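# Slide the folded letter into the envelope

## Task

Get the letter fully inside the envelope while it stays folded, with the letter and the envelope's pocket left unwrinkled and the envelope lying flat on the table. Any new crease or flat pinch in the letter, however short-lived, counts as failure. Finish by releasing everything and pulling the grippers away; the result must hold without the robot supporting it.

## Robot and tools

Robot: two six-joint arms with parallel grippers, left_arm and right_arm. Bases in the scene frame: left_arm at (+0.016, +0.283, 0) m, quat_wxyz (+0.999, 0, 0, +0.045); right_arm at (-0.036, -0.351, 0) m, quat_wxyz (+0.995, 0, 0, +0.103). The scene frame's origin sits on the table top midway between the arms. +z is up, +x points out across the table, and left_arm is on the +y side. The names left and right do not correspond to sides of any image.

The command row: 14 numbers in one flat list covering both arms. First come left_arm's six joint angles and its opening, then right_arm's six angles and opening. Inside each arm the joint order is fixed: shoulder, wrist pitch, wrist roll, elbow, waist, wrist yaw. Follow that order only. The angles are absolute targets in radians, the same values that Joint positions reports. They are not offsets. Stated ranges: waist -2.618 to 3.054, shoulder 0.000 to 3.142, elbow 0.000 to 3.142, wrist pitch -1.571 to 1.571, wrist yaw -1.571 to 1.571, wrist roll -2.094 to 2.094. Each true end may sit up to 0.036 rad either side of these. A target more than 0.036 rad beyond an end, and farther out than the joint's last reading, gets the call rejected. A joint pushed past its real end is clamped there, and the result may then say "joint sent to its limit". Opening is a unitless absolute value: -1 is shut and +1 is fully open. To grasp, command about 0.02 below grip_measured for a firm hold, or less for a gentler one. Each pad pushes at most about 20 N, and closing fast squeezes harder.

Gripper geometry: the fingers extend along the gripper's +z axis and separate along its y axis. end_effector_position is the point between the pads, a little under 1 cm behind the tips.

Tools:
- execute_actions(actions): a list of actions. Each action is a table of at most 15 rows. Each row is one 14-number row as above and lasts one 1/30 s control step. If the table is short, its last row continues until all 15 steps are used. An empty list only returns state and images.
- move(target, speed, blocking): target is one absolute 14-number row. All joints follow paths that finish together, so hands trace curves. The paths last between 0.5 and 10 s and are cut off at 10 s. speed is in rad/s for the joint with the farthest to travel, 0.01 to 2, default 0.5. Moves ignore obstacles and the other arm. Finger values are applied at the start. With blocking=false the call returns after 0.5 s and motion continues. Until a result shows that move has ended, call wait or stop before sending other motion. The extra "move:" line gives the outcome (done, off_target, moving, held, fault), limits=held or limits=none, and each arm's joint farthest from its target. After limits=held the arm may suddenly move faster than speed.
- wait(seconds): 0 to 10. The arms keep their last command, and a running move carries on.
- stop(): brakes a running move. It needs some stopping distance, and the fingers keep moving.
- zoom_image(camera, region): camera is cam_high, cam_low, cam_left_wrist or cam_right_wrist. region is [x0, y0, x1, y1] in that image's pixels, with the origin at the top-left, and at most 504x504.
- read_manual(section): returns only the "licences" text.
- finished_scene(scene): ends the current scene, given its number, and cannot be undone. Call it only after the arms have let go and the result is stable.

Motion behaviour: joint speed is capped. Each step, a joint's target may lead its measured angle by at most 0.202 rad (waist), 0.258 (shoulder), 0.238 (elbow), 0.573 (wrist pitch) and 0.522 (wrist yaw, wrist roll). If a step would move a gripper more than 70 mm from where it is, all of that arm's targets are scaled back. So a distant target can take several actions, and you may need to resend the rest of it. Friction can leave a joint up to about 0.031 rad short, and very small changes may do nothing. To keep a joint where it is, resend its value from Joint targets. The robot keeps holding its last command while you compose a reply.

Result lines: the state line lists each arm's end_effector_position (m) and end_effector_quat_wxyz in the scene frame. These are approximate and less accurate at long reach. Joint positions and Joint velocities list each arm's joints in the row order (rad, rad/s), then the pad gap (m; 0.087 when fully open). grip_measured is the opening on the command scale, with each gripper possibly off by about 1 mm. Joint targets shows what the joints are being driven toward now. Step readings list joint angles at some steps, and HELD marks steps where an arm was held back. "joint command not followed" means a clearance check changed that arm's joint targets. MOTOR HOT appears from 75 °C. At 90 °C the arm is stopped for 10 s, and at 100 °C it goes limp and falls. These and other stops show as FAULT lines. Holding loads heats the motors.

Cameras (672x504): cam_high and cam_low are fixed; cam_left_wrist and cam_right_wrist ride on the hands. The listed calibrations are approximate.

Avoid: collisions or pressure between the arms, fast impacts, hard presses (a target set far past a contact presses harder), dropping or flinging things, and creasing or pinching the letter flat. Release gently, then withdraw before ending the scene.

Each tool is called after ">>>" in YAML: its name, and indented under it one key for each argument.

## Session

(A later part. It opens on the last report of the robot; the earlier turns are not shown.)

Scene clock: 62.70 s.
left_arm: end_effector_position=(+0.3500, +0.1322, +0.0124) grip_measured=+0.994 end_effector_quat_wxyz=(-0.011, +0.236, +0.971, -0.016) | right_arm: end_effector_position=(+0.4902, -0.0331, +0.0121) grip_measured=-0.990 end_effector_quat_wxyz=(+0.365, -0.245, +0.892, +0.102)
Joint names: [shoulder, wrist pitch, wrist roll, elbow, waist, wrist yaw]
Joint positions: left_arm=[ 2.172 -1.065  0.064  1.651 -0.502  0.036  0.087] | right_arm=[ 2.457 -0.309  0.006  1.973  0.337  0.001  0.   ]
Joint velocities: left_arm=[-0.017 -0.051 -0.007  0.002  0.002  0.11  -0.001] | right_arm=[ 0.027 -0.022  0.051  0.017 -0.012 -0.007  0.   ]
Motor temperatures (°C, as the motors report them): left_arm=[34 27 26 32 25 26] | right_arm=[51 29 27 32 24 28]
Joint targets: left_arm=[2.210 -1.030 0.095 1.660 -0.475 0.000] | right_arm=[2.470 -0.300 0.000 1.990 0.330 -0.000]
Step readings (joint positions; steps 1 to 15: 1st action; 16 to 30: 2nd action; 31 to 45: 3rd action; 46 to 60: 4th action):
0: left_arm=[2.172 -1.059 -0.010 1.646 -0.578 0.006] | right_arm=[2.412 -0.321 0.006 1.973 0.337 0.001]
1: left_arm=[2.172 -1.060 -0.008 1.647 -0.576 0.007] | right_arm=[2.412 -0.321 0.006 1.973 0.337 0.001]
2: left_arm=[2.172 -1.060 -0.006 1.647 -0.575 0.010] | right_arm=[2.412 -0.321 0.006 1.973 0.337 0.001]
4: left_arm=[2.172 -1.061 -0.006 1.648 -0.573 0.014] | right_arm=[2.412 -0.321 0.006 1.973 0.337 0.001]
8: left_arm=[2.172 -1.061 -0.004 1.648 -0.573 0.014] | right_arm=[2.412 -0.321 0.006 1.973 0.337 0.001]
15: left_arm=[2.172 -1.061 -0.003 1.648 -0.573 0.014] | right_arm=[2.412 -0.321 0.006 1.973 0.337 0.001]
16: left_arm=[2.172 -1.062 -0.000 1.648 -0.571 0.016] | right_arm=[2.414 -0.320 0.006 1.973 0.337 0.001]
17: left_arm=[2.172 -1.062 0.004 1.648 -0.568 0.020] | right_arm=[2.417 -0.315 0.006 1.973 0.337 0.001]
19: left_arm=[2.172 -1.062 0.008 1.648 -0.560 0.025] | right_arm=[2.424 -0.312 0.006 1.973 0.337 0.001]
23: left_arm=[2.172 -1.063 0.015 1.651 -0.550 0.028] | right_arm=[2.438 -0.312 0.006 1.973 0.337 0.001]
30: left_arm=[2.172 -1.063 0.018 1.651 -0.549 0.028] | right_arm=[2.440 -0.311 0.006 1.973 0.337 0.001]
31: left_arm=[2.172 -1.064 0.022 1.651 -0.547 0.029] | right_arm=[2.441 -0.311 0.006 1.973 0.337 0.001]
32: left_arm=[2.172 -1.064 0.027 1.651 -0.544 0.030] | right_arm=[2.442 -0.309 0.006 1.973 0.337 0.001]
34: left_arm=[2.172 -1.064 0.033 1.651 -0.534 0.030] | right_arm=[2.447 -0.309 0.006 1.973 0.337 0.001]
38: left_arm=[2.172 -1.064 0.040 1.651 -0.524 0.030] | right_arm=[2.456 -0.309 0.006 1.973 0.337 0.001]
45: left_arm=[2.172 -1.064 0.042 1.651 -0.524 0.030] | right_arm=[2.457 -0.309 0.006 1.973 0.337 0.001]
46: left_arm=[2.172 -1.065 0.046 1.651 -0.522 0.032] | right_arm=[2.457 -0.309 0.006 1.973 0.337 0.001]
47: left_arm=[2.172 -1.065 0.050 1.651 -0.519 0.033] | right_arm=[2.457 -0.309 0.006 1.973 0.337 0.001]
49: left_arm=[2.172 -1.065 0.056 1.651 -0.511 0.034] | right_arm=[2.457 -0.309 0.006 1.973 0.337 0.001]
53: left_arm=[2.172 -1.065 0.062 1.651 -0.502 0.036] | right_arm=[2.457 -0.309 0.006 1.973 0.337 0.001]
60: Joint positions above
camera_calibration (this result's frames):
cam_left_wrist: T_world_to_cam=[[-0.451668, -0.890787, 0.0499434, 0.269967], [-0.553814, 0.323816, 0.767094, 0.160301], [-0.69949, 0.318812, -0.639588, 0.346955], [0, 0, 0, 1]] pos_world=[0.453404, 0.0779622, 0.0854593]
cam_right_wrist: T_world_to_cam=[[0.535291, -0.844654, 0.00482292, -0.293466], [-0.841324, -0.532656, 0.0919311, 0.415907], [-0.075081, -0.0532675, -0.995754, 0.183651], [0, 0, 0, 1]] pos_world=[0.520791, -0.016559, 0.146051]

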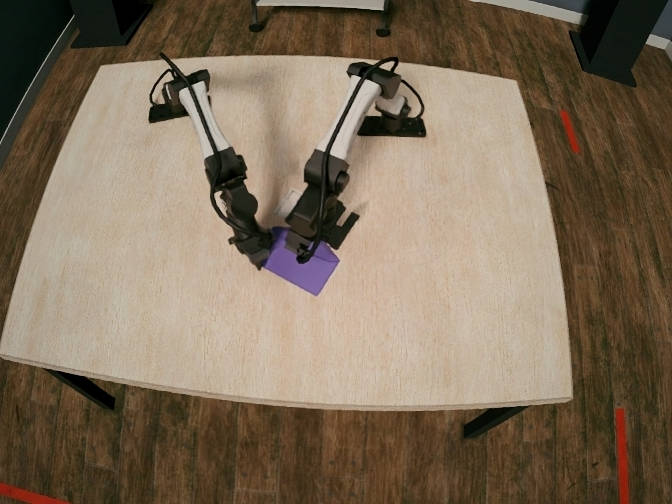

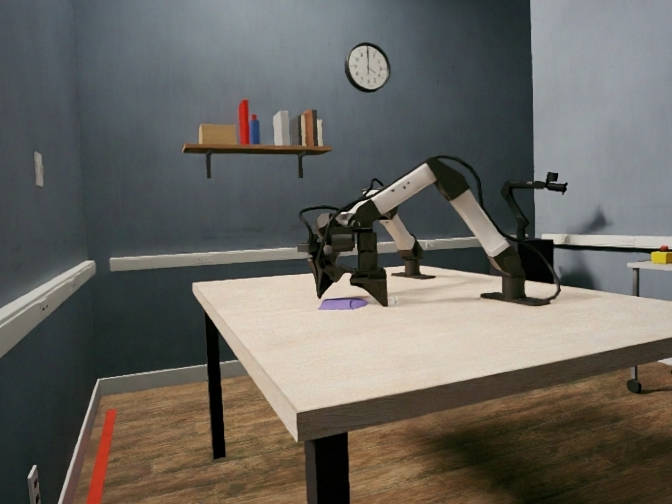

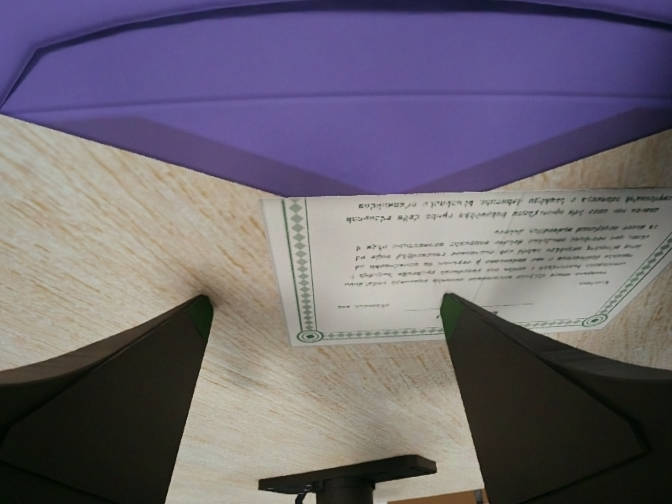

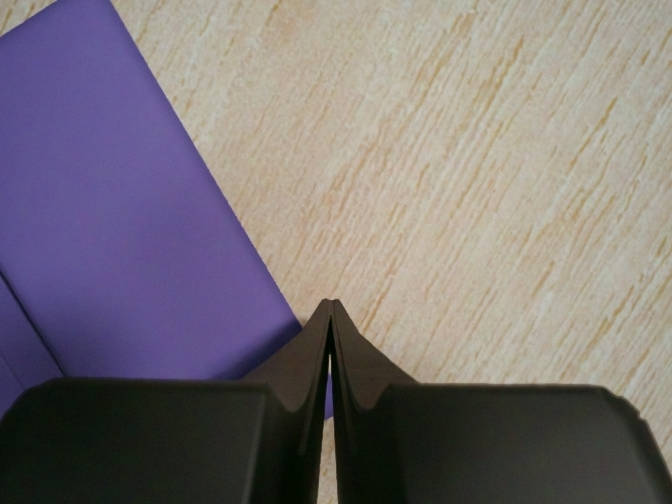

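>>> move:
  target: [2.1,-1.08,0.06,1.64,-0.5,0,0.3,2.4,-0.3,0,1.99,0.2,0,-1]
  speed: 0.3

>>> move:
  target: [2.05,-1.02,-0.08,1.53,-0.635,0,0.3,2.4,-0.3,0,1.99,0.2,0,-1]
  speed: 0.3

>>> execute_actions:
  actions:
    - [[2.09,-1.0,-0.08,1.53,-0.635,0,0.3,2.4,-0.3,0,1.99,0.2,0,-1]]
    - [[2.12,-0.98,-0.08,1.53,-0.635,0,0.3,2.4,-0.3,0,1.99,0.2,0,-1]]
    - [[2.14,-0.97,-0.08,1.53,-0.635,0,0.3,2.4,-0.3,0,1.99,0.2,0,-1]]
    - [[2.14,-0.97,-0.04,1.53,-0.6,0,0.3,2.4,-0.3,0,1.99,0.2,0,-1]]
    - [[2.14,-0.97,-0.01,1.53,-0.575,0,0.3,2.4,-0.3,0,1.99,0.2,0,-1]]
    - [[2.14,-0.97,0.02,1.53,-0.55,0,0.3,2.4,-0.3,0,1.99,0.2,0,-1]]
    - [[2.14,-0.97,0.05,1.53,-0.525,0,0.3,2.4,-0.3,0,1.99,0.2,0,-1]]

Scene clock: 63.93 s.
left_arm: end_effector_position=(+0.3555, +0.1354, +0.0317) grip_measured=+0.300 end_effector_quat_wxyz=(+0.016, +0.237, +0.971, -0.007) | right_arm: end_effector_position=(+0.5335, -0.1091, +0.0355) grip_measured=-0.990 end_effector_quat_wxyz=(+0.390, -0.180, +0.900, +0.080)
Joint names: [shoulder, wrist pitch, wrist roll, elbow, waist, wrist yaw]
Joint positions: left_arm=[ 2.117 -1.07   0.065  1.651 -0.502  0.008  0.057] | right_arm=[ 2.419 -0.307  0.006  1.973  0.195  0.001  0.   ]
Joint velocities: left_arm=[-0.007 -0.007  0.022 -0.002 -0.017 -0.037  0.   ] | right_arm=[-0.002 -0.037  0.037 -0.012 -0.002  0.051 -0.001]
Motor temperatures (°C, as the motors report them): left_arm=[34 27 26 32 25 26] | right_arm=[52 29 27 33 24 28]
Joint targets: left_arm=[2.100 -1.080 0.060 1.640 -0.500 0.000] | right_arm=[2.400 -0.300 -0.000 1.990 0.200 0.000]
move: done; limits=none; left_arm: farthest joint: the shoulder, 0.017 radians from its target (0.072 radians at the start); right_arm: farthest joint: the shoulder, 0.019 radians from its target (0.057 radians at the start)
camera_calibration (this result's frames):
cam_left_wrist: T_world_to_cam=[[-0.453733, -0.890945, 0.0185361, 0.276146], [-0.596834, 0.319265, 0.73611, 0.164428], [-0.661752, 0.322934, -0.676608, 0.349342], [0, 0, 0, 1]] pos_world=[0.45461, 0.0807205, 0.110212]
cam_right_wrist: T_world_to_cam=[[0.41025, -0.911955, 0.00569877, -0.321658], [-0.910892, -0.409452, 0.0512298, 0.461652], [-0.0443859, -0.026208, -0.998671, 0.19276], [0, 0, 0, 1]] pos_world=[0.561031, -0.0992617, 0.170686]

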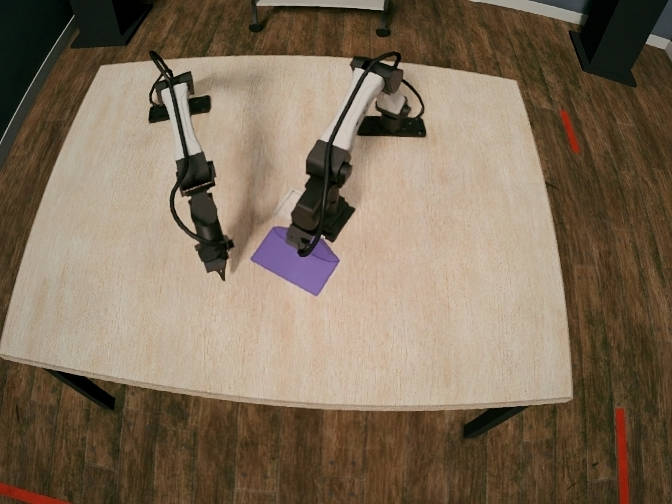

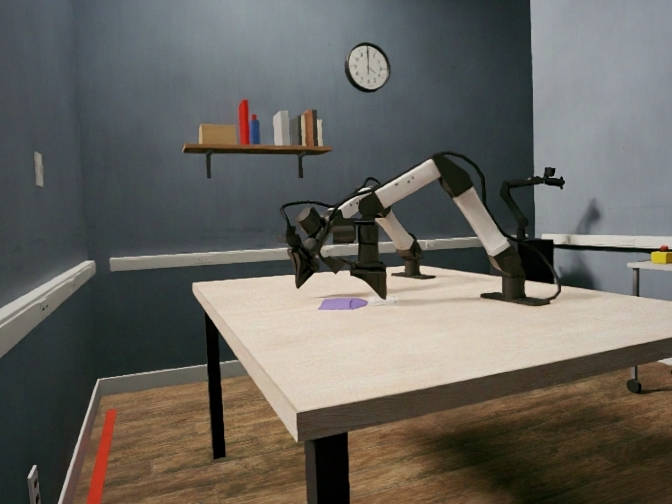

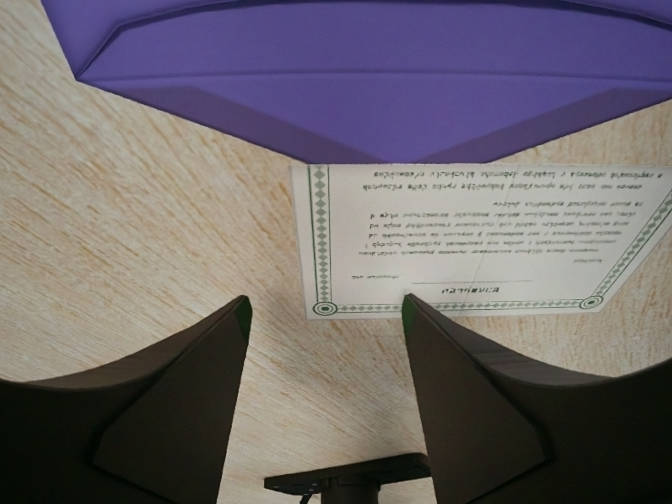

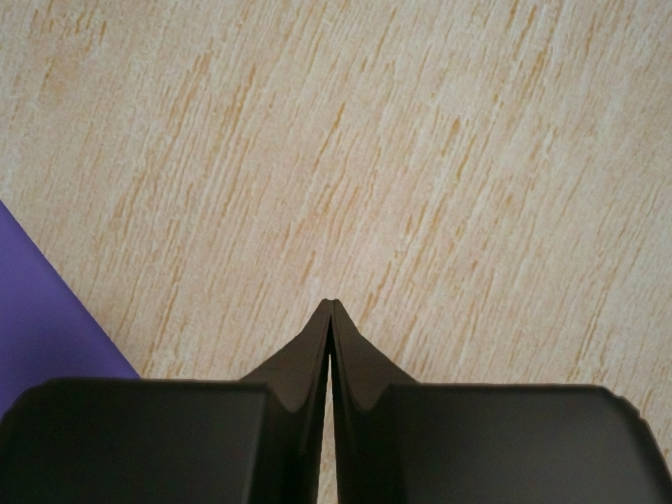

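Scene clock: 65.10 s.
left_arm: end_effector_position=(+0.3151, +0.0982, +0.0242) grip_measured=+0.300 end_effector_quat_wxyz=(+0.006, +0.233, +0.972, -0.005) | right_arm: end_effector_position=(+0.5335, -0.1091, +0.0355) grip_measured=-0.990 end_effector_quat_wxyz=(+0.390, -0.180, +0.900, +0.080)
Joint names: [shoulder, wrist pitch, wrist roll, elbow, waist, wrist yaw]
Joint positions: left_arm=[ 2.072 -1.032 -0.071  1.548 -0.63   0.006  0.057] | right_arm=[ 2.419 -0.307  0.006  1.973  0.195  0.001  0.   ]
Joint velocities: left_arm=[ 0.002  0.007  0.037 -0.002 -0.002 -0.007 -0.   ] | right_arm=[ 0.007 -0.037 -0.11   0.007  0.002  0.051 -0.   ]
Motor temperatures (°C, as the motors report them): left_arm=[35 27 26 32 25 26] | right_arm=[52 30 27 33 24 28]
Joint targets: left_arm=[2.050 -1.020 -0.080 1.530 -0.635 0.000] | right_arm=[2.400 -0.300 -0.000 1.990 0.200 -0.000]
move: off_target (left_arm); limits=none; left_arm: farthest joint: the shoulder, 0.022 radians from its target (0.067 radians at the start); right_arm: farthest joint: the shoulder, 0.019 radians from its target (0.019 radians at the start)
camera_calibration (this result's frames):
cam_left_wrist: T_world_to_cam=[[-0.446557, -0.89452, 0.02052, 0.222821], [-0.585046, 0.309261, 0.749719, 0.154571], [-0.676984, 0.322787, -0.661438, 0.333998], [0, 0, 0, 1]] pos_world=[0.416045, 0.0437048, 0.100462]
cam_right_wrist: T_world_to_cam=[[0.41025, -0.911955, 0.00569877, -0.321658], [-0.910892, -0.409452, 0.0512298, 0.461652], [-0.0443859, -0.026208, -0.998671, 0.19276], [0, 0, 0, 1]] pos_world=[0.561031, -0.0992617, 0.170686]

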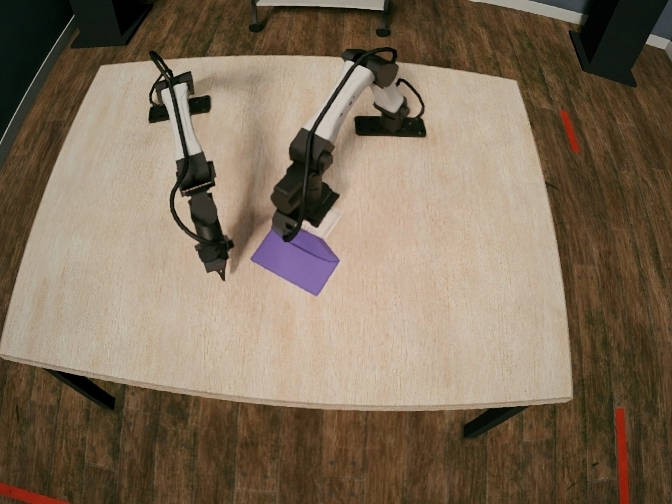

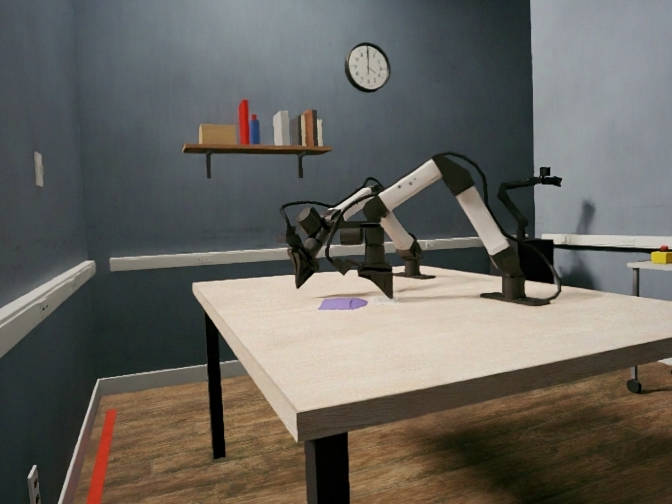

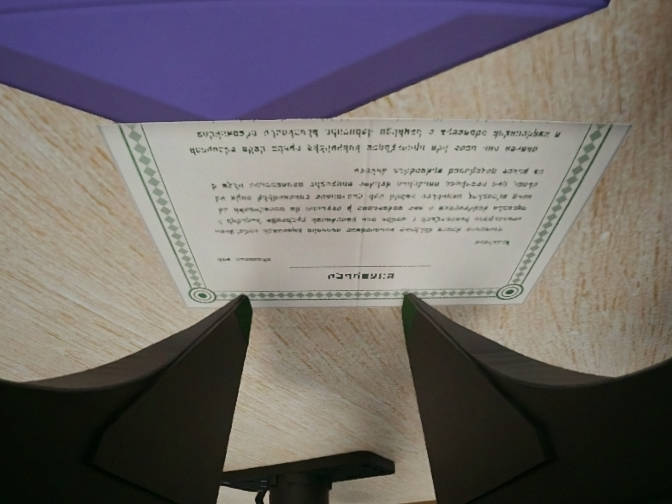

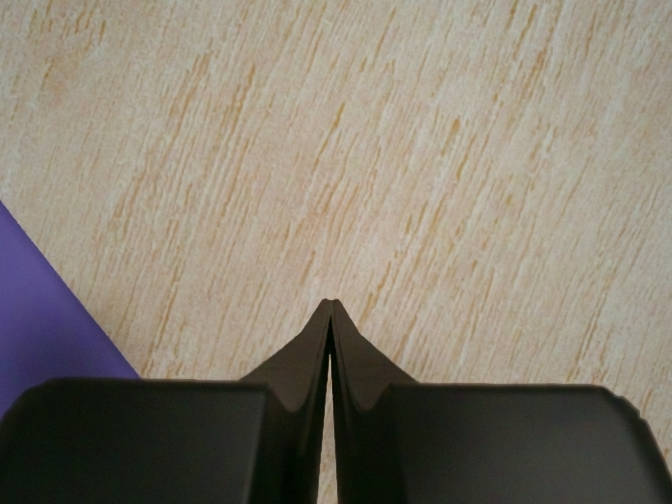

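Scene clock: 68.60 s.
left_arm: end_effector_position=(+0.3370, +0.1276, +0.0117) grip_measured=+0.300 end_effector_quat_wxyz=(+0.006, +0.238, +0.971, -0.006) | right_arm: end_effector_position=(+0.5335, -0.1091, +0.0355) grip_measured=-0.990 end_effector_quat_wxyz=(+0.390, -0.180, +0.900, +0.080)
Joint names: [shoulder, wrist pitch, wrist roll, elbow, waist, wrist yaw]
Joint positions: left_arm=[ 2.106 -0.998  0.032  1.548 -0.539  0.009  0.057] | right_arm=[ 2.419 -0.307  0.006  1.973  0.195  0.001  0.   ]
Joint velocities: left_arm=[ 0.002 -0.007 -0.022  0.012 -0.007  0.037 -0.001] | right_arm=[-0.022  0.007 -0.037 -0.007 -0.007  0.007 -0.001]
Motor temperatures (°C, as the motors report them): left_arm=[35 27 26 32 25 26] | right_arm=[54 30 27 33 24 28]
Joint targets: left_arm=[2.140 -0.970 0.050 1.530 -0.525 -0.000] | right_arm=[2.400 -0.300 -0.000 1.990 0.200 0.000]
Step readings (joint positions; steps 1 to 15: 1st action; 16 to 30: 2nd action; 31 to 45: 3rd action; 46 to 60: 4th action; 61 to 75: 5th action; 76 to 90: 6th action; 91 to 105: 7th action):
0: left_arm=[2.072 -1.032 -0.071 1.548 -0.630 0.006] | right_arm=[2.419 -0.307 0.006 1.973 0.195 0.001]
1: left_arm=[2.072 -1.030 -0.071 1.548 -0.630 0.006] | right_arm=[2.419 -0.307 0.006 1.973 0.195 0.001]
2: left_arm=[2.072 -1.027 -0.071 1.548 -0.630 0.006] | right_arm=[2.419 -0.307 0.006 1.973 0.195 0.001]
4: left_arm=[2.072 -1.020 -0.071 1.548 -0.630 0.006] | right_arm=[2.419 -0.307 0.006 1.973 0.195 0.001]
8: left_arm=[2.072 -1.015 -0.071 1.548 -0.630 0.006] | right_arm=[2.419 -0.307 0.006 1.973 0.195 0.001]
15: left_arm=[2.072 -1.012 -0.071 1.548 -0.630 0.006] | right_arm=[2.419 -0.307 0.006 1.973 0.195 0.001]
16: left_arm=[2.076 -1.011 -0.071 1.548 -0.630 0.006] | right_arm=[2.419 -0.307 0.006 1.973 0.195 0.001]
17: left_arm=[2.081 -1.005 -0.071 1.548 -0.630 0.006] | right_arm=[2.419 -0.307 0.006 1.973 0.195 0.001]
19: left_arm=[2.098 -0.999 -0.071 1.548 -0.630 0.006] | right_arm=[2.419 -0.307 0.006 1.973 0.195 0.001]
23: left_arm=[2.106 -0.998 -0.072 1.548 -0.630 0.006] | right_arm=[2.419 -0.307 0.006 1.973 0.195 0.001]
30: left_arm=[2.106 -0.998 -0.072 1.548 -0.630 0.006] | right_arm=[2.419 -0.307 0.006 1.973 0.195 0.001]
31: left_arm=[2.106 -0.998 -0.072 1.548 -0.630 0.006] | right_arm=[2.419 -0.307 0.006 1.973 0.195 0.001]
32: left_arm=[2.106 -0.998 -0.072 1.548 -0.630 0.006] | right_arm=[2.419 -0.307 0.006 1.973 0.195 0.001]
34: left_arm=[2.106 -0.998 -0.072 1.548 -0.630 0.006] | right_arm=[2.419 -0.307 0.006 1.973 0.195 0.001]
38: left_arm=[2.106 -0.998 -0.072 1.548 -0.630 0.006] | right_arm=[2.419 -0.307 0.006 1.973 0.195 0.001]
45: left_arm=[2.106 -0.998 -0.072 1.548 -0.630 0.006] | right_arm=[2.419 -0.307 0.006 1.973 0.195 0.001]
46: left_arm=[2.106 -0.998 -0.069 1.548 -0.629 0.006] | right_arm=[2.419 -0.307 0.006 1.973 0.195 0.001]
47: left_arm=[2.106 -0.998 -0.066 1.548 -0.627 0.007] | right_arm=[2.419 -0.307 0.006 1.973 0.195 0.001]
49: left_arm=[2.106 -0.998 -0.062 1.548 -0.621 0.007] | right_arm=[2.419 -0.307 0.006 1.973 0.195 0.001]
53: left_arm=[2.106 -0.998 -0.058 1.548 -0.615 0.007] | right_arm=[2.419 -0.307 0.006 1.973 0.195 0.001]
60: left_arm=[2.106 -0.998 -0.057 1.548 -0.615 0.007] | right_arm=[2.419 -0.307 0.006 1.973 0.195 0.001]
61: left_arm=[2.106 -0.998 -0.052 1.548 -0.613 0.008] | right_arm=[2.419 -0.307 0.006 1.973 0.195 0.001]
62: left_arm=[2.106 -0.998 -0.046 1.548 -0.610 0.008] | right_arm=[2.419 -0.307 0.006 1.973 0.195 0.001]
64: left_arm=[2.106 -0.998 -0.039 1.548 -0.599 0.008] | right_arm=[2.419 -0.307 0.006 1.973 0.195 0.001]
68: left_arm=[2.106 -0.998 -0.031 1.548 -0.588 0.008] | right_arm=[2.419 -0.307 0.006 1.973 0.195 0.001]
75: left_arm=[2.106 -0.998 -0.028 1.548 -0.588 0.008] | right_arm=[2.419 -0.307 0.006 1.973 0.195 0.001]
76: left_arm=[2.106 -0.998 -0.023 1.548 -0.586 0.008] | right_arm=[2.419 -0.307 0.006 1.973 0.195 0.001]
77: left_arm=[2.106 -0.998 -0.017 1.548 -0.583 0.009] | right_arm=[2.419 -0.307 0.006 1.973 0.195 0.001]
79: left_arm=[2.106 -0.998 -0.009 1.548 -0.573 0.009] | right_arm=[2.419 -0.307 0.006 1.973 0.195 0.001]
83: left_arm=[2.106 -0.998 -0.001 1.548 -0.564 0.009] | right_arm=[2.419 -0.307 0.006 1.973 0.195 0.001]
90: left_arm=[2.106 -0.998 0.002 1.548 -0.564 0.009] | right_arm=[2.419 -0.307 0.006 1.973 0.195 0.001]
91: left_arm=[2.106 -0.998 0.007 1.548 -0.562 0.009] | right_arm=[2.419 -0.307 0.006 1.973 0.195 0.001]
92: left_arm=[2.106 -0.998 0.013 1.548 -0.559 0.009] | right_arm=[2.419 -0.307 0.006 1.973 0.195 0.001]
94: left_arm=[2.106 -0.998 0.021 1.548 -0.549 0.009] | right_arm=[2.419 -0.307 0.006 1.973 0.195 0.001]
98: left_arm=[2.106 -0.998 0.029 1.548 -0.539 0.009] | right_arm=[2.419 -0.307 0.006 1.973 0.195 0.001]
105: Joint positions above
camera_calibration (this result's frames):
cam_left_wrist: T_world_to_cam=[[-0.456449, -0.889494, 0.0213067, 0.261808], [-0.581817, 0.316509, 0.749207, 0.165664], [-0.673159, 0.329578, -0.661993, 0.328915], [0, 0, 0, 1]] pos_world=[0.4373, 0.0720393, 0.0880446]
cam_right_wrist: T_world_to_cam=[[0.41025, -0.911955, 0.00569877, -0.321658], [-0.910892, -0.409452, 0.0512298, 0.461652], [-0.0443859, -0.026208, -0.998671, 0.19276], [0, 0, 0, 1]] pos_world=[0.561031, -0.0992617, 0.170686]

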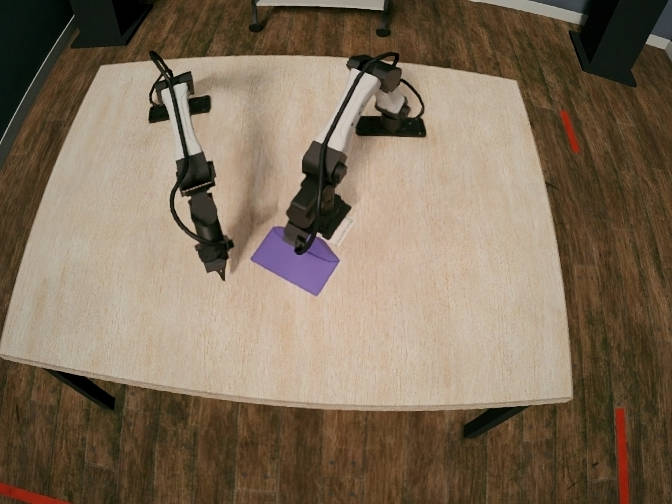

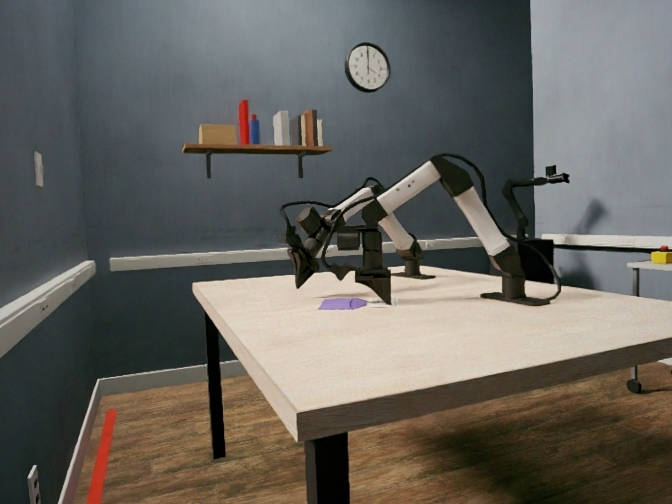

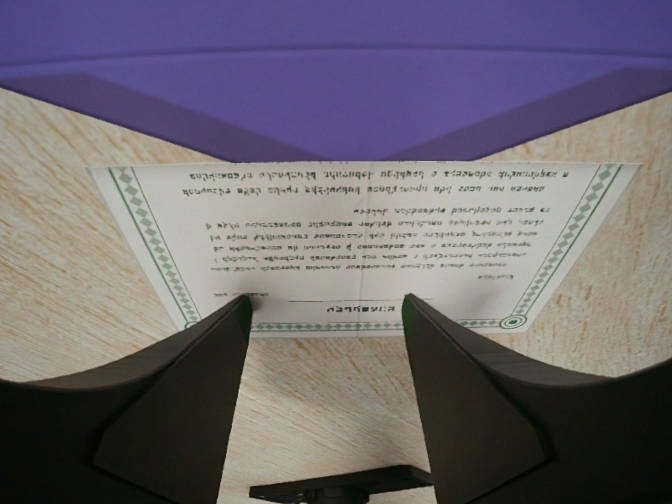

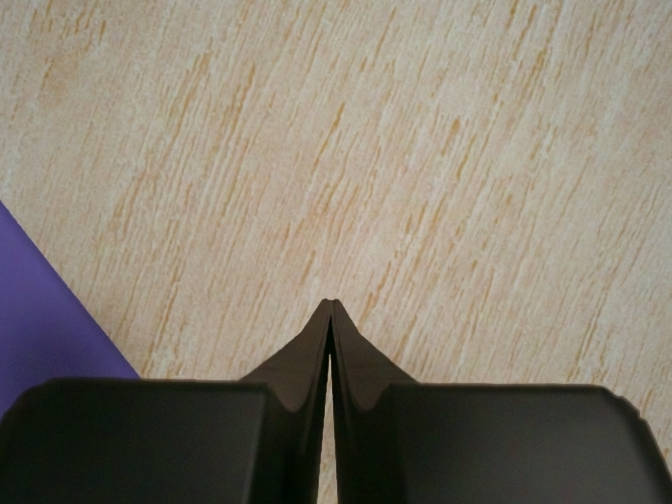

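>>> move:
  target: [2.14,-0.97,0.04,1.53,-0.54,0,0.3,2.28,-0.13,1.0,1.66,0.29,0,-1]
  speed: 0.6

Scene clock: 71.27 s.
left_arm: end_effector_position=(+0.3368, +0.1276, +0.0118) grip_measured=+0.300 end_effector_quat_wxyz=(+0.006, +0.239, +0.971, -0.006) | right_arm: end_effector_position=(+0.4714, -0.0418, +0.0222) grip_measured=-0.990 end_effector_quat_wxyz=(+0.287, +0.229, +0.893, +0.261)
Joint names: [shoulder, wrist pitch, wrist roll, elbow, waist, wrist yaw]
Joint positions: left_arm=[ 2.106 -0.999  0.032  1.548 -0.539  0.009  0.057] | right_arm=[ 2.307 -0.143  0.991  1.676  0.282  0.001  0.   ]
Joint velocities: left_arm=[ 0.007 -0.007 -0.007  0.002 -0.012 -0.037 -0.   ] | right_arm=[-0.002  0.007  0.007  0.007 -0.017 -0.022  0.   ]
Motor temperatures (°C, as the motors report them): left_arm=[35 27 26 32 25 26] | right_arm=[55 31 27 33 24 28]
Joint targets: left_arm=[2.140 -0.970 0.040 1.530 -0.540 -0.000] | right_arm=[2.280 -0.130 1.000 1.660 0.290 0.000]
move: off_target (left_arm, right_arm); limits=none; left_arm: farthest joint: the shoulder, 0.034 radians from its target (0.034 radians at the start); right_arm: farthest joint: the shoulder, 0.027 radians from its target (0.139 radians at the start)
camera_calibration (this result's frames):
cam_left_wrist: T_world_to_cam=[[-0.456775, -0.889317, 0.0217012, 0.261834], [-0.581059, 0.31674, 0.749697, 0.165227], [-0.673593, 0.329833, -0.661425, 0.328898], [0, 0, 0, 1]] pos_world=[0.437149, 0.0720378, 0.087989]
cam_right_wrist: T_world_to_cam=[[-0.233353, -0.767847, -0.596622, 0.0880613], [-0.960316, 0.0855801, 0.265462, 0.47263], [-0.152775, 0.634891, -0.757346, 0.251934], [0, 0, 0, 1]] pos_world=[0.512913, -0.132781, 0.117875]

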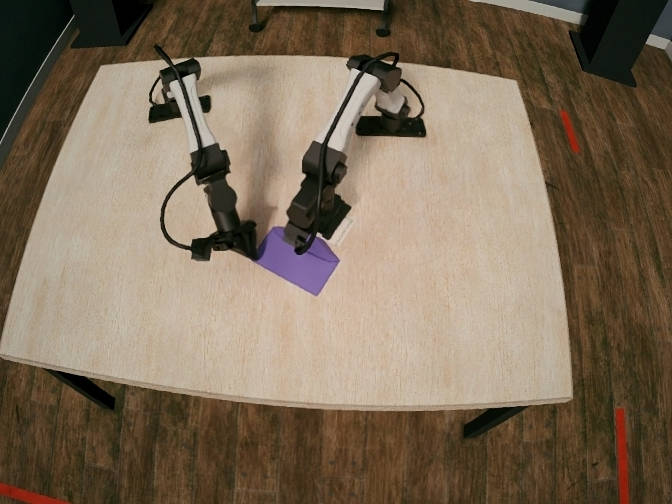

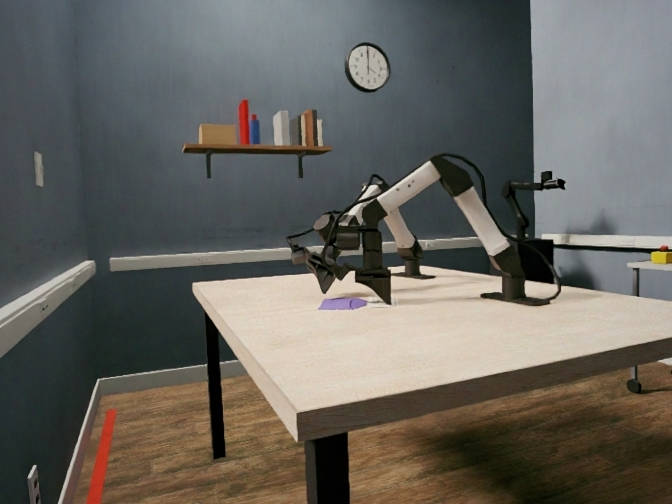

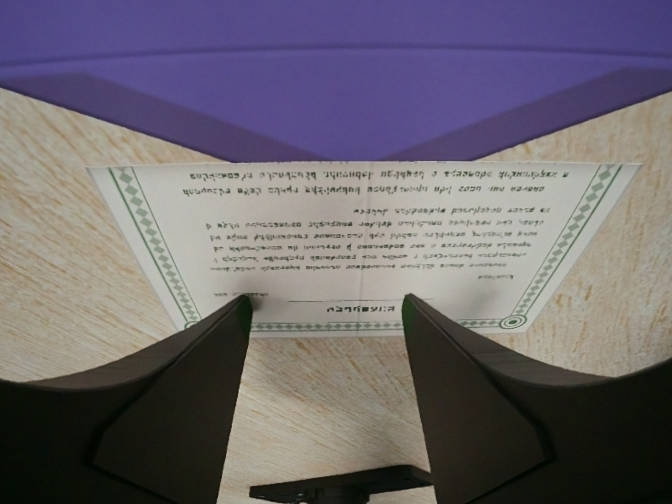

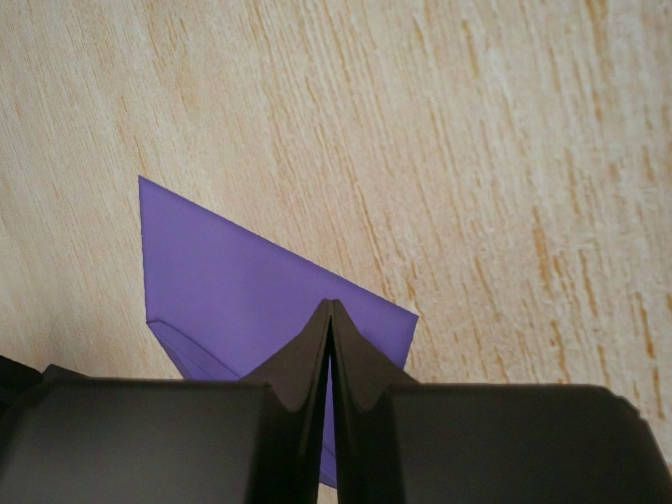

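>>> execute_actions:
  actions:
    - [[2.14,-0.96,0.04,1.55,-0.545,0,0.3,2.335,-0.13,1.0,1.66,0.29,0,-1]]
    - [[2.15,-0.94,0.04,1.57,-0.545,0,0.3,2.355,-0.13,1.0,1.66,0.29,0,-1]]
    - [[2.16,-0.93,0.04,1.59,-0.545,0,0.3,2.375,-0.13,1.0,1.66,0.29,0,-1]]
    - [[2.172,-0.92,0.04,1.61,-0.545,0,0.3,2.375,-0.13,1.0,1.66,0.29,0,-1]]
    - [[2.184,-0.91,0.04,1.63,-0.545,0,0.3,2.375,-0.13,1.0,1.66,0.29,0,-1]]
    - [[2.196,-0.9,0.04,1.65,-0.545,0,0.3,2.375,-0.13,1.0,1.66,0.29,0,-1]]
    - [[2.208,-0.89,0.04,1.67,-0.545,0,0.3,2.375,-0.13,1.0,1.66,0.29,0,-1]]

Scene clock: 74.93 s.
left_arm: end_effector_position=(+0.3693, +0.1128, +0.0120) grip_measured=+0.300 end_effector_quat_wxyz=(+0.043, +0.239, +0.970, -0.012) | right_arm: end_effector_position=(+0.4710, -0.0417, +0.0041) grip_measured=-0.990 end_effector_quat_wxyz=(+0.279, +0.232, +0.896, +0.256)
Joint names: [shoulder, wrist pitch, wrist roll, elbow, waist, wrist yaw]
Joint positions: left_arm=[ 2.168 -0.971  0.032  1.656 -0.539  0.005  0.057] | right_arm=[ 2.344 -0.126  0.996  1.676  0.282 -0.     0.   ]
Joint velocities: left_arm=[-0.017 -0.007 -0.037 -0.012 -0.002 -0.081  0.001] | right_arm=[-0.017 -0.081  0.051  0.002 -0.012 -0.051  0.   ]
Motor temperatures (°C, as the motors report them): left_arm=[35 27 26 32 25 26] | right_arm=[55 31 27 33 24 28]
Joint targets: left_arm=[2.208 -0.890 0.040 1.670 -0.545 -0.000] | right_arm=[2.375 -0.130 1.000 1.660 0.290 -0.000]
Step readings (joint positions; steps 1 to 15: 1st action; 16 to 30: 2nd action; 31 to 45: 3rd action; 46 to 60: 4th action; 61 to 75: 5th action; 76 to 90: 6th action; 91 to 105: 7th action):
0: left_arm=[2.106 -0.999 0.032 1.548 -0.539 0.009] | right_arm=[2.307 -0.143 0.991 1.676 0.282 0.001]
1: left_arm=[2.106 -0.999 0.032 1.548 -0.539 0.009] | right_arm=[2.307 -0.143 0.991 1.676 0.282 0.001]
2: left_arm=[2.106 -0.999 0.032 1.548 -0.539 0.009] | right_arm=[2.307 -0.143 0.991 1.676 0.282 0.001]
4: left_arm=[2.106 -0.999 0.032 1.548 -0.539 0.009] | right_arm=[2.307 -0.143 0.991 1.676 0.282 0.001]
8: left_arm=[2.106 -0.999 0.032 1.548 -0.539 0.009] | right_arm=[2.307 -0.143 0.991 1.676 0.282 0.001]
15: left_arm=[2.106 -0.999 0.032 1.548 -0.539 0.009] | right_arm=[2.307 -0.143 0.991 1.676 0.282 0.001]
16: left_arm=[2.107 -0.998 0.032 1.549 -0.539 0.009] | right_arm=[2.310 -0.142 0.991 1.676 0.282 0.001]
17: left_arm=[2.109 -0.999 0.032 1.552 -0.539 0.009] | right_arm=[2.314 -0.138 0.991 1.676 0.282 0.001]
19: left_arm=[2.111 -1.002 0.032 1.554 -0.539 0.008] | right_arm=[2.327 -0.136 0.991 1.676 0.282 0.001]
23: left_arm=[2.111 -1.003 0.032 1.555 -0.539 0.008] | right_arm=[2.342 -0.132 0.995 1.676 0.282 -0.000]
30: left_arm=[2.111 -1.003 0.032 1.556 -0.539 0.008] | right_arm=[2.342 -0.130 0.995 1.676 0.282 -0.000]
31: left_arm=[2.113 -1.004 0.032 1.559 -0.539 0.008] | right_arm=[2.343 -0.130 0.995 1.676 0.282 -0.000]
32: left_arm=[2.117 -1.004 0.032 1.565 -0.539 0.007] | right_arm=[2.344 -0.128 0.996 1.676 0.282 -0.000]
34: left_arm=[2.122 -1.004 0.032 1.573 -0.539 0.005] | right_arm=[2.344 -0.126 0.996 1.676 0.282 -0.000]
38: left_arm=[2.123 -1.004 0.032 1.575 -0.539 0.005] | right_arm=[2.344 -0.126 0.996 1.676 0.282 -0.000]
45: left_arm=[2.123 -1.004 0.032 1.575 -0.539 0.005] | right_arm=[2.344 -0.126 0.996 1.676 0.282 -0.000]
46: left_arm=[2.125 -1.004 0.032 1.578 -0.539 0.005] | right_arm=[2.344 -0.126 0.996 1.676 0.282 -0.000]
47: left_arm=[2.128 -1.004 0.032 1.585 -0.539 0.005] | right_arm=[2.344 -0.126 0.996 1.676 0.282 -0.000]
49: left_arm=[2.133 -1.002 0.032 1.593 -0.539 0.005] | right_arm=[2.344 -0.126 0.996 1.676 0.282 -0.000]
53: left_arm=[2.134 -1.001 0.032 1.595 -0.539 0.005] | right_arm=[2.344 -0.126 0.996 1.676 0.282 -0.000]
60: left_arm=[2.134 -1.001 0.032 1.595 -0.539 0.005] | right_arm=[2.344 -0.126 0.996 1.676 0.282 -0.000]
61: left_arm=[2.136 -1.001 0.032 1.598 -0.539 0.005] | right_arm=[2.344 -0.126 0.996 1.676 0.282 -0.000]
62: left_arm=[2.140 -1.001 0.032 1.605 -0.539 0.005] | right_arm=[2.344 -0.126 0.996 1.676 0.282 -0.000]
64: left_arm=[2.145 -0.997 0.032 1.613 -0.539 0.005] | right_arm=[2.344 -0.126 0.996 1.676 0.282 -0.000]
68: left_arm=[2.145 -0.993 0.032 1.615 -0.539 0.005] | right_arm=[2.344 -0.126 0.996 1.676 0.282 -0.000]
75: left_arm=[2.145 -0.993 0.032 1.615 -0.539 0.005] | right_arm=[2.344 -0.126 0.996 1.676 0.282 -0.000]
76: left_arm=[2.148 -0.993 0.032 1.619 -0.539 0.005] | right_arm=[2.344 -0.126 0.996 1.676 0.282 -0.000]
77: left_arm=[2.151 -0.993 0.032 1.625 -0.539 0.005] | right_arm=[2.344 -0.126 0.996 1.676 0.282 -0.000]
79: left_arm=[2.156 -0.988 0.032 1.634 -0.539 0.005] | right_arm=[2.344 -0.126 0.996 1.676 0.282 -0.000]
83: left_arm=[2.157 -0.983 0.032 1.636 -0.539 0.005] | right_arm=[2.344 -0.126 0.996 1.676 0.282 -0.000]
90: left_arm=[2.157 -0.983 0.032 1.636 -0.539 0.005] | right_arm=[2.344 -0.126 0.996 1.676 0.282 -0.000]
91: left_arm=[2.159 -0.983 0.032 1.639 -0.539 0.005] | right_arm=[2.344 -0.126 0.996 1.676 0.282 -0.000]
92: left_arm=[2.162 -0.983 0.032 1.646 -0.539 0.005] | right_arm=[2.344 -0.126 0.996 1.676 0.282 -0.000]
94: left_arm=[2.167 -0.978 0.032 1.654 -0.539 0.005] | right_arm=[2.344 -0.126 0.996 1.676 0.282 -0.000]
98: left_arm=[2.168 -0.972 0.032 1.656 -0.539 0.005] | right_arm=[2.344 -0.126 0.996 1.676 0.282 -0.000]
105: Joint positions above
camera_calibration (this result's frames):
cam_left_wrist: T_world_to_cam=[[-0.457863, -0.888885, 0.0156228, 0.26388], [-0.630747, 0.33718, 0.698904, 0.205287], [-0.626513, 0.310148, -0.715045, 0.341351], [0, 0, 0, 1]] pos_world=[0.464166, 0.0594714, 0.096483]
cam_right_wrist: T_world_to_cam=[[-0.246797, -0.770352, -0.58792, 0.0834914], [-0.95481, 0.0896173, 0.283385, 0.474538], [-0.165618, 0.63129, -0.757657, 0.243995], [0, 0, 0, 1]] pos_world=[0.514109, -0.132241, 0.0994739]

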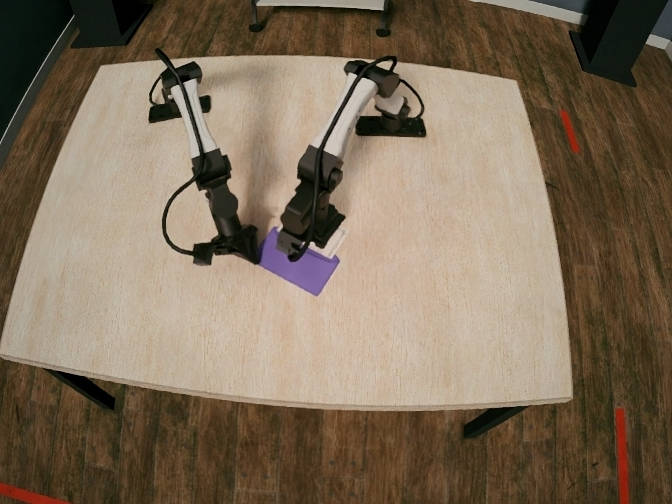

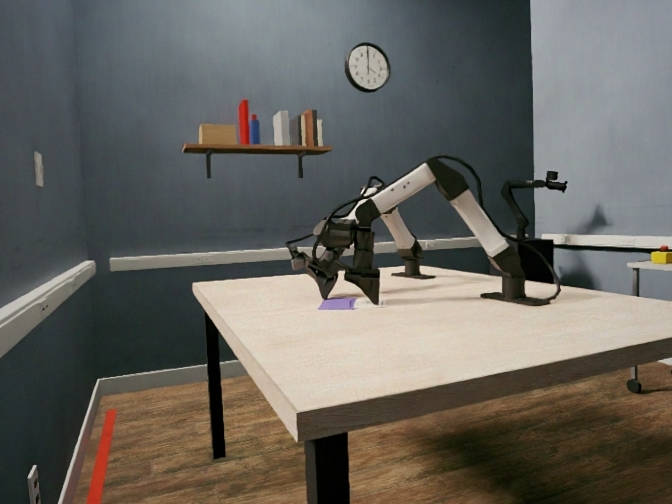

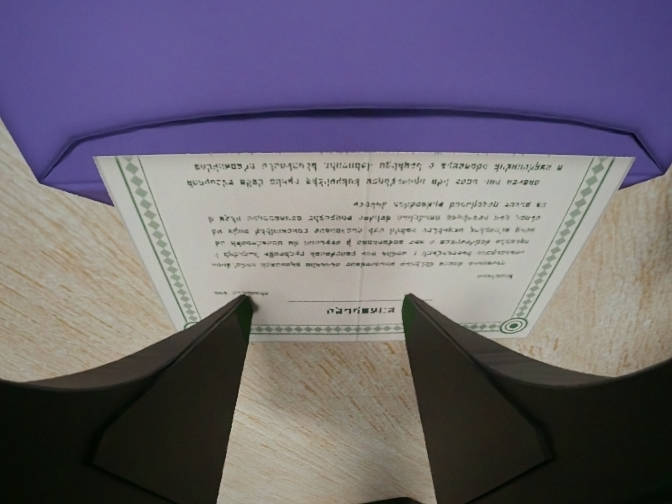

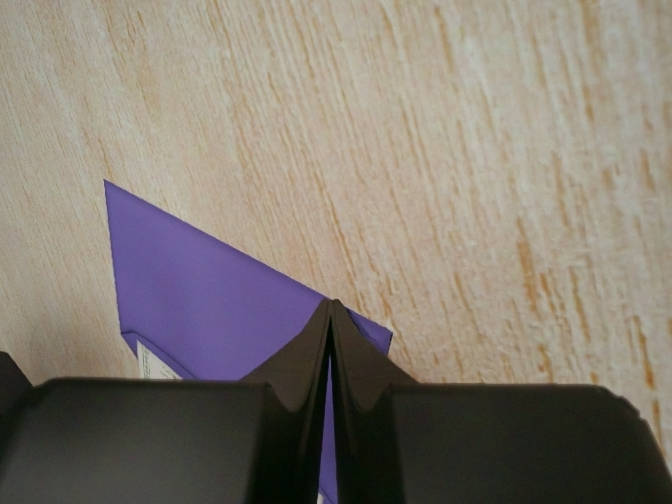

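>>> execute_actions:
  actions:
    - [[2.214,-0.885,0.04,1.68,-0.545,0,0.3,2.375,-0.13,1.0,1.66,0.29,0,-1]]
    - [[2.22,-0.88,0.04,1.69,-0.545,0,0.3,2.375,-0.13,1.0,1.66,0.29,0,-1]]
    - [[2.226,-0.875,0.04,1.7,-0.545,0,0.3,2.375,-0.13,1.0,1.66,0.29,0,-1]]
    - [[2.232,-0.87,0.04,1.71,-0.545,0,0.3,2.375,-0.13,1.0,1.66,0.29,0,-1]]

Scene clock: 77.07 s.
left_arm: end_effector_position=(+0.3845, +0.1054, +0.0125) grip_measured=+0.300 end_effector_quat_wxyz=(+0.063, +0.238, +0.969, -0.016) | right_arm: end_effector_position=(+0.4710, -0.0417, +0.0041) grip_measured=-0.990 end_effector_quat_wxyz=(+0.279, +0.232, +0.896, +0.256)
Joint names: [shoulder, wrist pitch, wrist roll, elbow, waist, wrist yaw]
Joint positions: left_arm=[ 2.19  -0.947  0.032  1.697 -0.539  0.005  0.057] | right_arm=[ 2.344 -0.126  0.996  1.676  0.282 -0.     0.   ]
Joint velocities: left_arm=[ 0.012 -0.037 -0.066  0.002 -0.002 -0.051  0.001] | right_arm=[ 0.007 -0.007 -0.007  0.017  0.007  0.037 -0.001]
Motor temperatures (°C, as the motors report them): left_arm=[35 28 26 32 25 26] | right_arm=[54 31 27 33 24 28]
Joint targets: left_arm=[2.232 -0.870 0.040 1.710 -0.545 -0.000] | right_arm=[2.375 -0.130 1.000 1.660 0.290 -0.000]
Step readings (joint positions; steps 1 to 15: 1st action; 16 to 30: 2nd action; 31 to 45: 3rd action; 46 to 60: 4th action):
0: left_arm=[2.168 -0.971 0.032 1.656 -0.539 0.005] | right_arm=[2.344 -0.126 0.996 1.676 0.282 -0.000]
1: left_arm=[2.168 -0.971 0.032 1.658 -0.539 0.005] | right_arm=[2.344 -0.126 0.996 1.676 0.282 -0.000]
2: left_arm=[2.170 -0.970 0.032 1.661 -0.539 0.005] | right_arm=[2.344 -0.126 0.996 1.676 0.282 -0.000]
4: left_arm=[2.173 -0.968 0.032 1.665 -0.539 0.005] | right_arm=[2.344 -0.126 0.996 1.676 0.282 -0.000]
8: left_arm=[2.173 -0.965 0.032 1.667 -0.539 0.005] | right_arm=[2.344 -0.126 0.996 1.676 0.282 -0.000]
15: left_arm=[2.173 -0.965 0.032 1.667 -0.539 0.005] | right_arm=[2.344 -0.126 0.996 1.676 0.282 -0.000]
16: left_arm=[2.173 -0.964 0.032 1.667 -0.539 0.005] | right_arm=[2.344 -0.126 0.996 1.676 0.282 -0.000]
17: left_arm=[2.173 -0.964 0.032 1.667 -0.539 0.005] | right_arm=[2.344 -0.126 0.996 1.676 0.282 -0.000]
19: left_arm=[2.173 -0.964 0.032 1.667 -0.539 0.005] | right_arm=[2.344 -0.126 0.996 1.676 0.282 -0.000]
23: left_arm=[2.173 -0.964 0.032 1.667 -0.539 0.005] | right_arm=[2.344 -0.126 0.996 1.676 0.282 -0.000]
30: left_arm=[2.173 -0.964 0.032 1.667 -0.539 0.005] | right_arm=[2.344 -0.126 0.996 1.676 0.282 -0.000]
31: left_arm=[2.175 -0.965 0.032 1.670 -0.539 0.005] | right_arm=[2.344 -0.126 0.996 1.676 0.282 -0.000]
32: left_arm=[2.179 -0.964 0.032 1.677 -0.539 0.005] | right_arm=[2.344 -0.126 0.996 1.676 0.282 -0.000]
34: left_arm=[2.184 -0.959 0.032 1.685 -0.539 0.005] | right_arm=[2.344 -0.126 0.996 1.676 0.282 -0.000]
38: left_arm=[2.185 -0.953 0.032 1.687 -0.539 0.005] | right_arm=[2.344 -0.126 0.996 1.676 0.282 -0.000]
45: left_arm=[2.185 -0.953 0.032 1.687 -0.539 0.005] | right_arm=[2.344 -0.126 0.996 1.676 0.282 -0.000]
46: left_arm=[2.185 -0.953 0.032 1.688 -0.539 0.005] | right_arm=[2.344 -0.126 0.996 1.676 0.282 -0.000]
47: left_arm=[2.187 -0.952 0.032 1.692 -0.539 0.005] | right_arm=[2.344 -0.126 0.996 1.676 0.282 -0.000]
49: left_arm=[2.190 -0.949 0.032 1.696 -0.539 0.005] | right_arm=[2.344 -0.126 0.996 1.676 0.282 -0.000]
53: left_arm=[2.190 -0.947 0.032 1.697 -0.539 0.005] | right_arm=[2.344 -0.126 0.996 1.676 0.282 -0.000]
60: Joint positions above
camera_calibration (this result's frames):
cam_left_wrist: T_world_to_cam=[[-0.458443, -0.888606, 0.0144951, 0.26452], [-0.657046, 0.34987, 0.667744, 0.226176], [-0.598433, 0.296598, -0.74425, 0.344467], [0, 0, 0, 1]] pos_world=[0.476016, 0.0537536, 0.101508]
cam_right_wrist: T_world_to_cam=[[-0.246797, -0.770352, -0.58792, 0.0834914], [-0.95481, 0.0896173, 0.283385, 0.474538], [-0.165618, 0.63129, -0.757657, 0.243995], [0, 0, 0, 1]] pos_world=[0.514109, -0.132241, 0.0994739]

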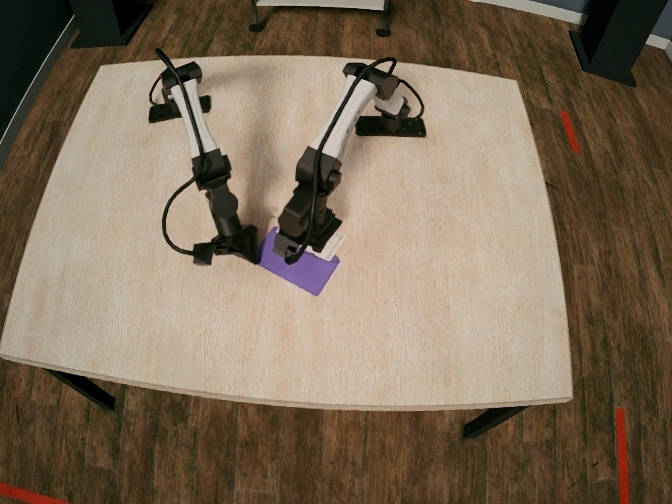

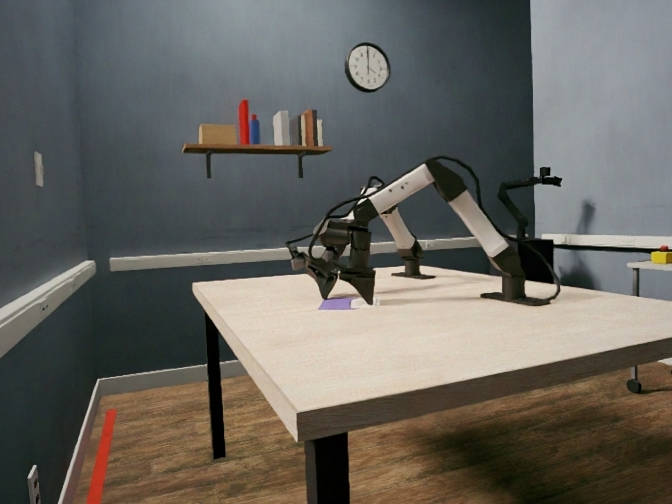

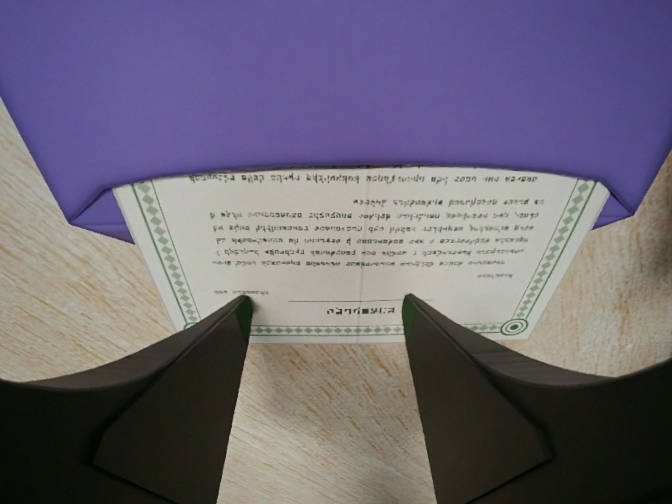

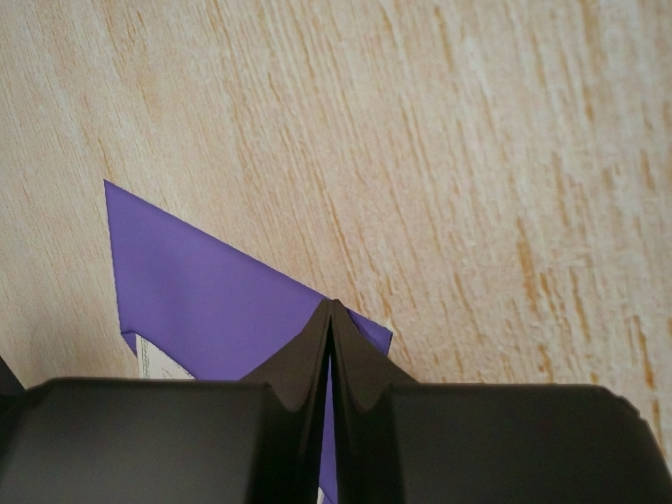

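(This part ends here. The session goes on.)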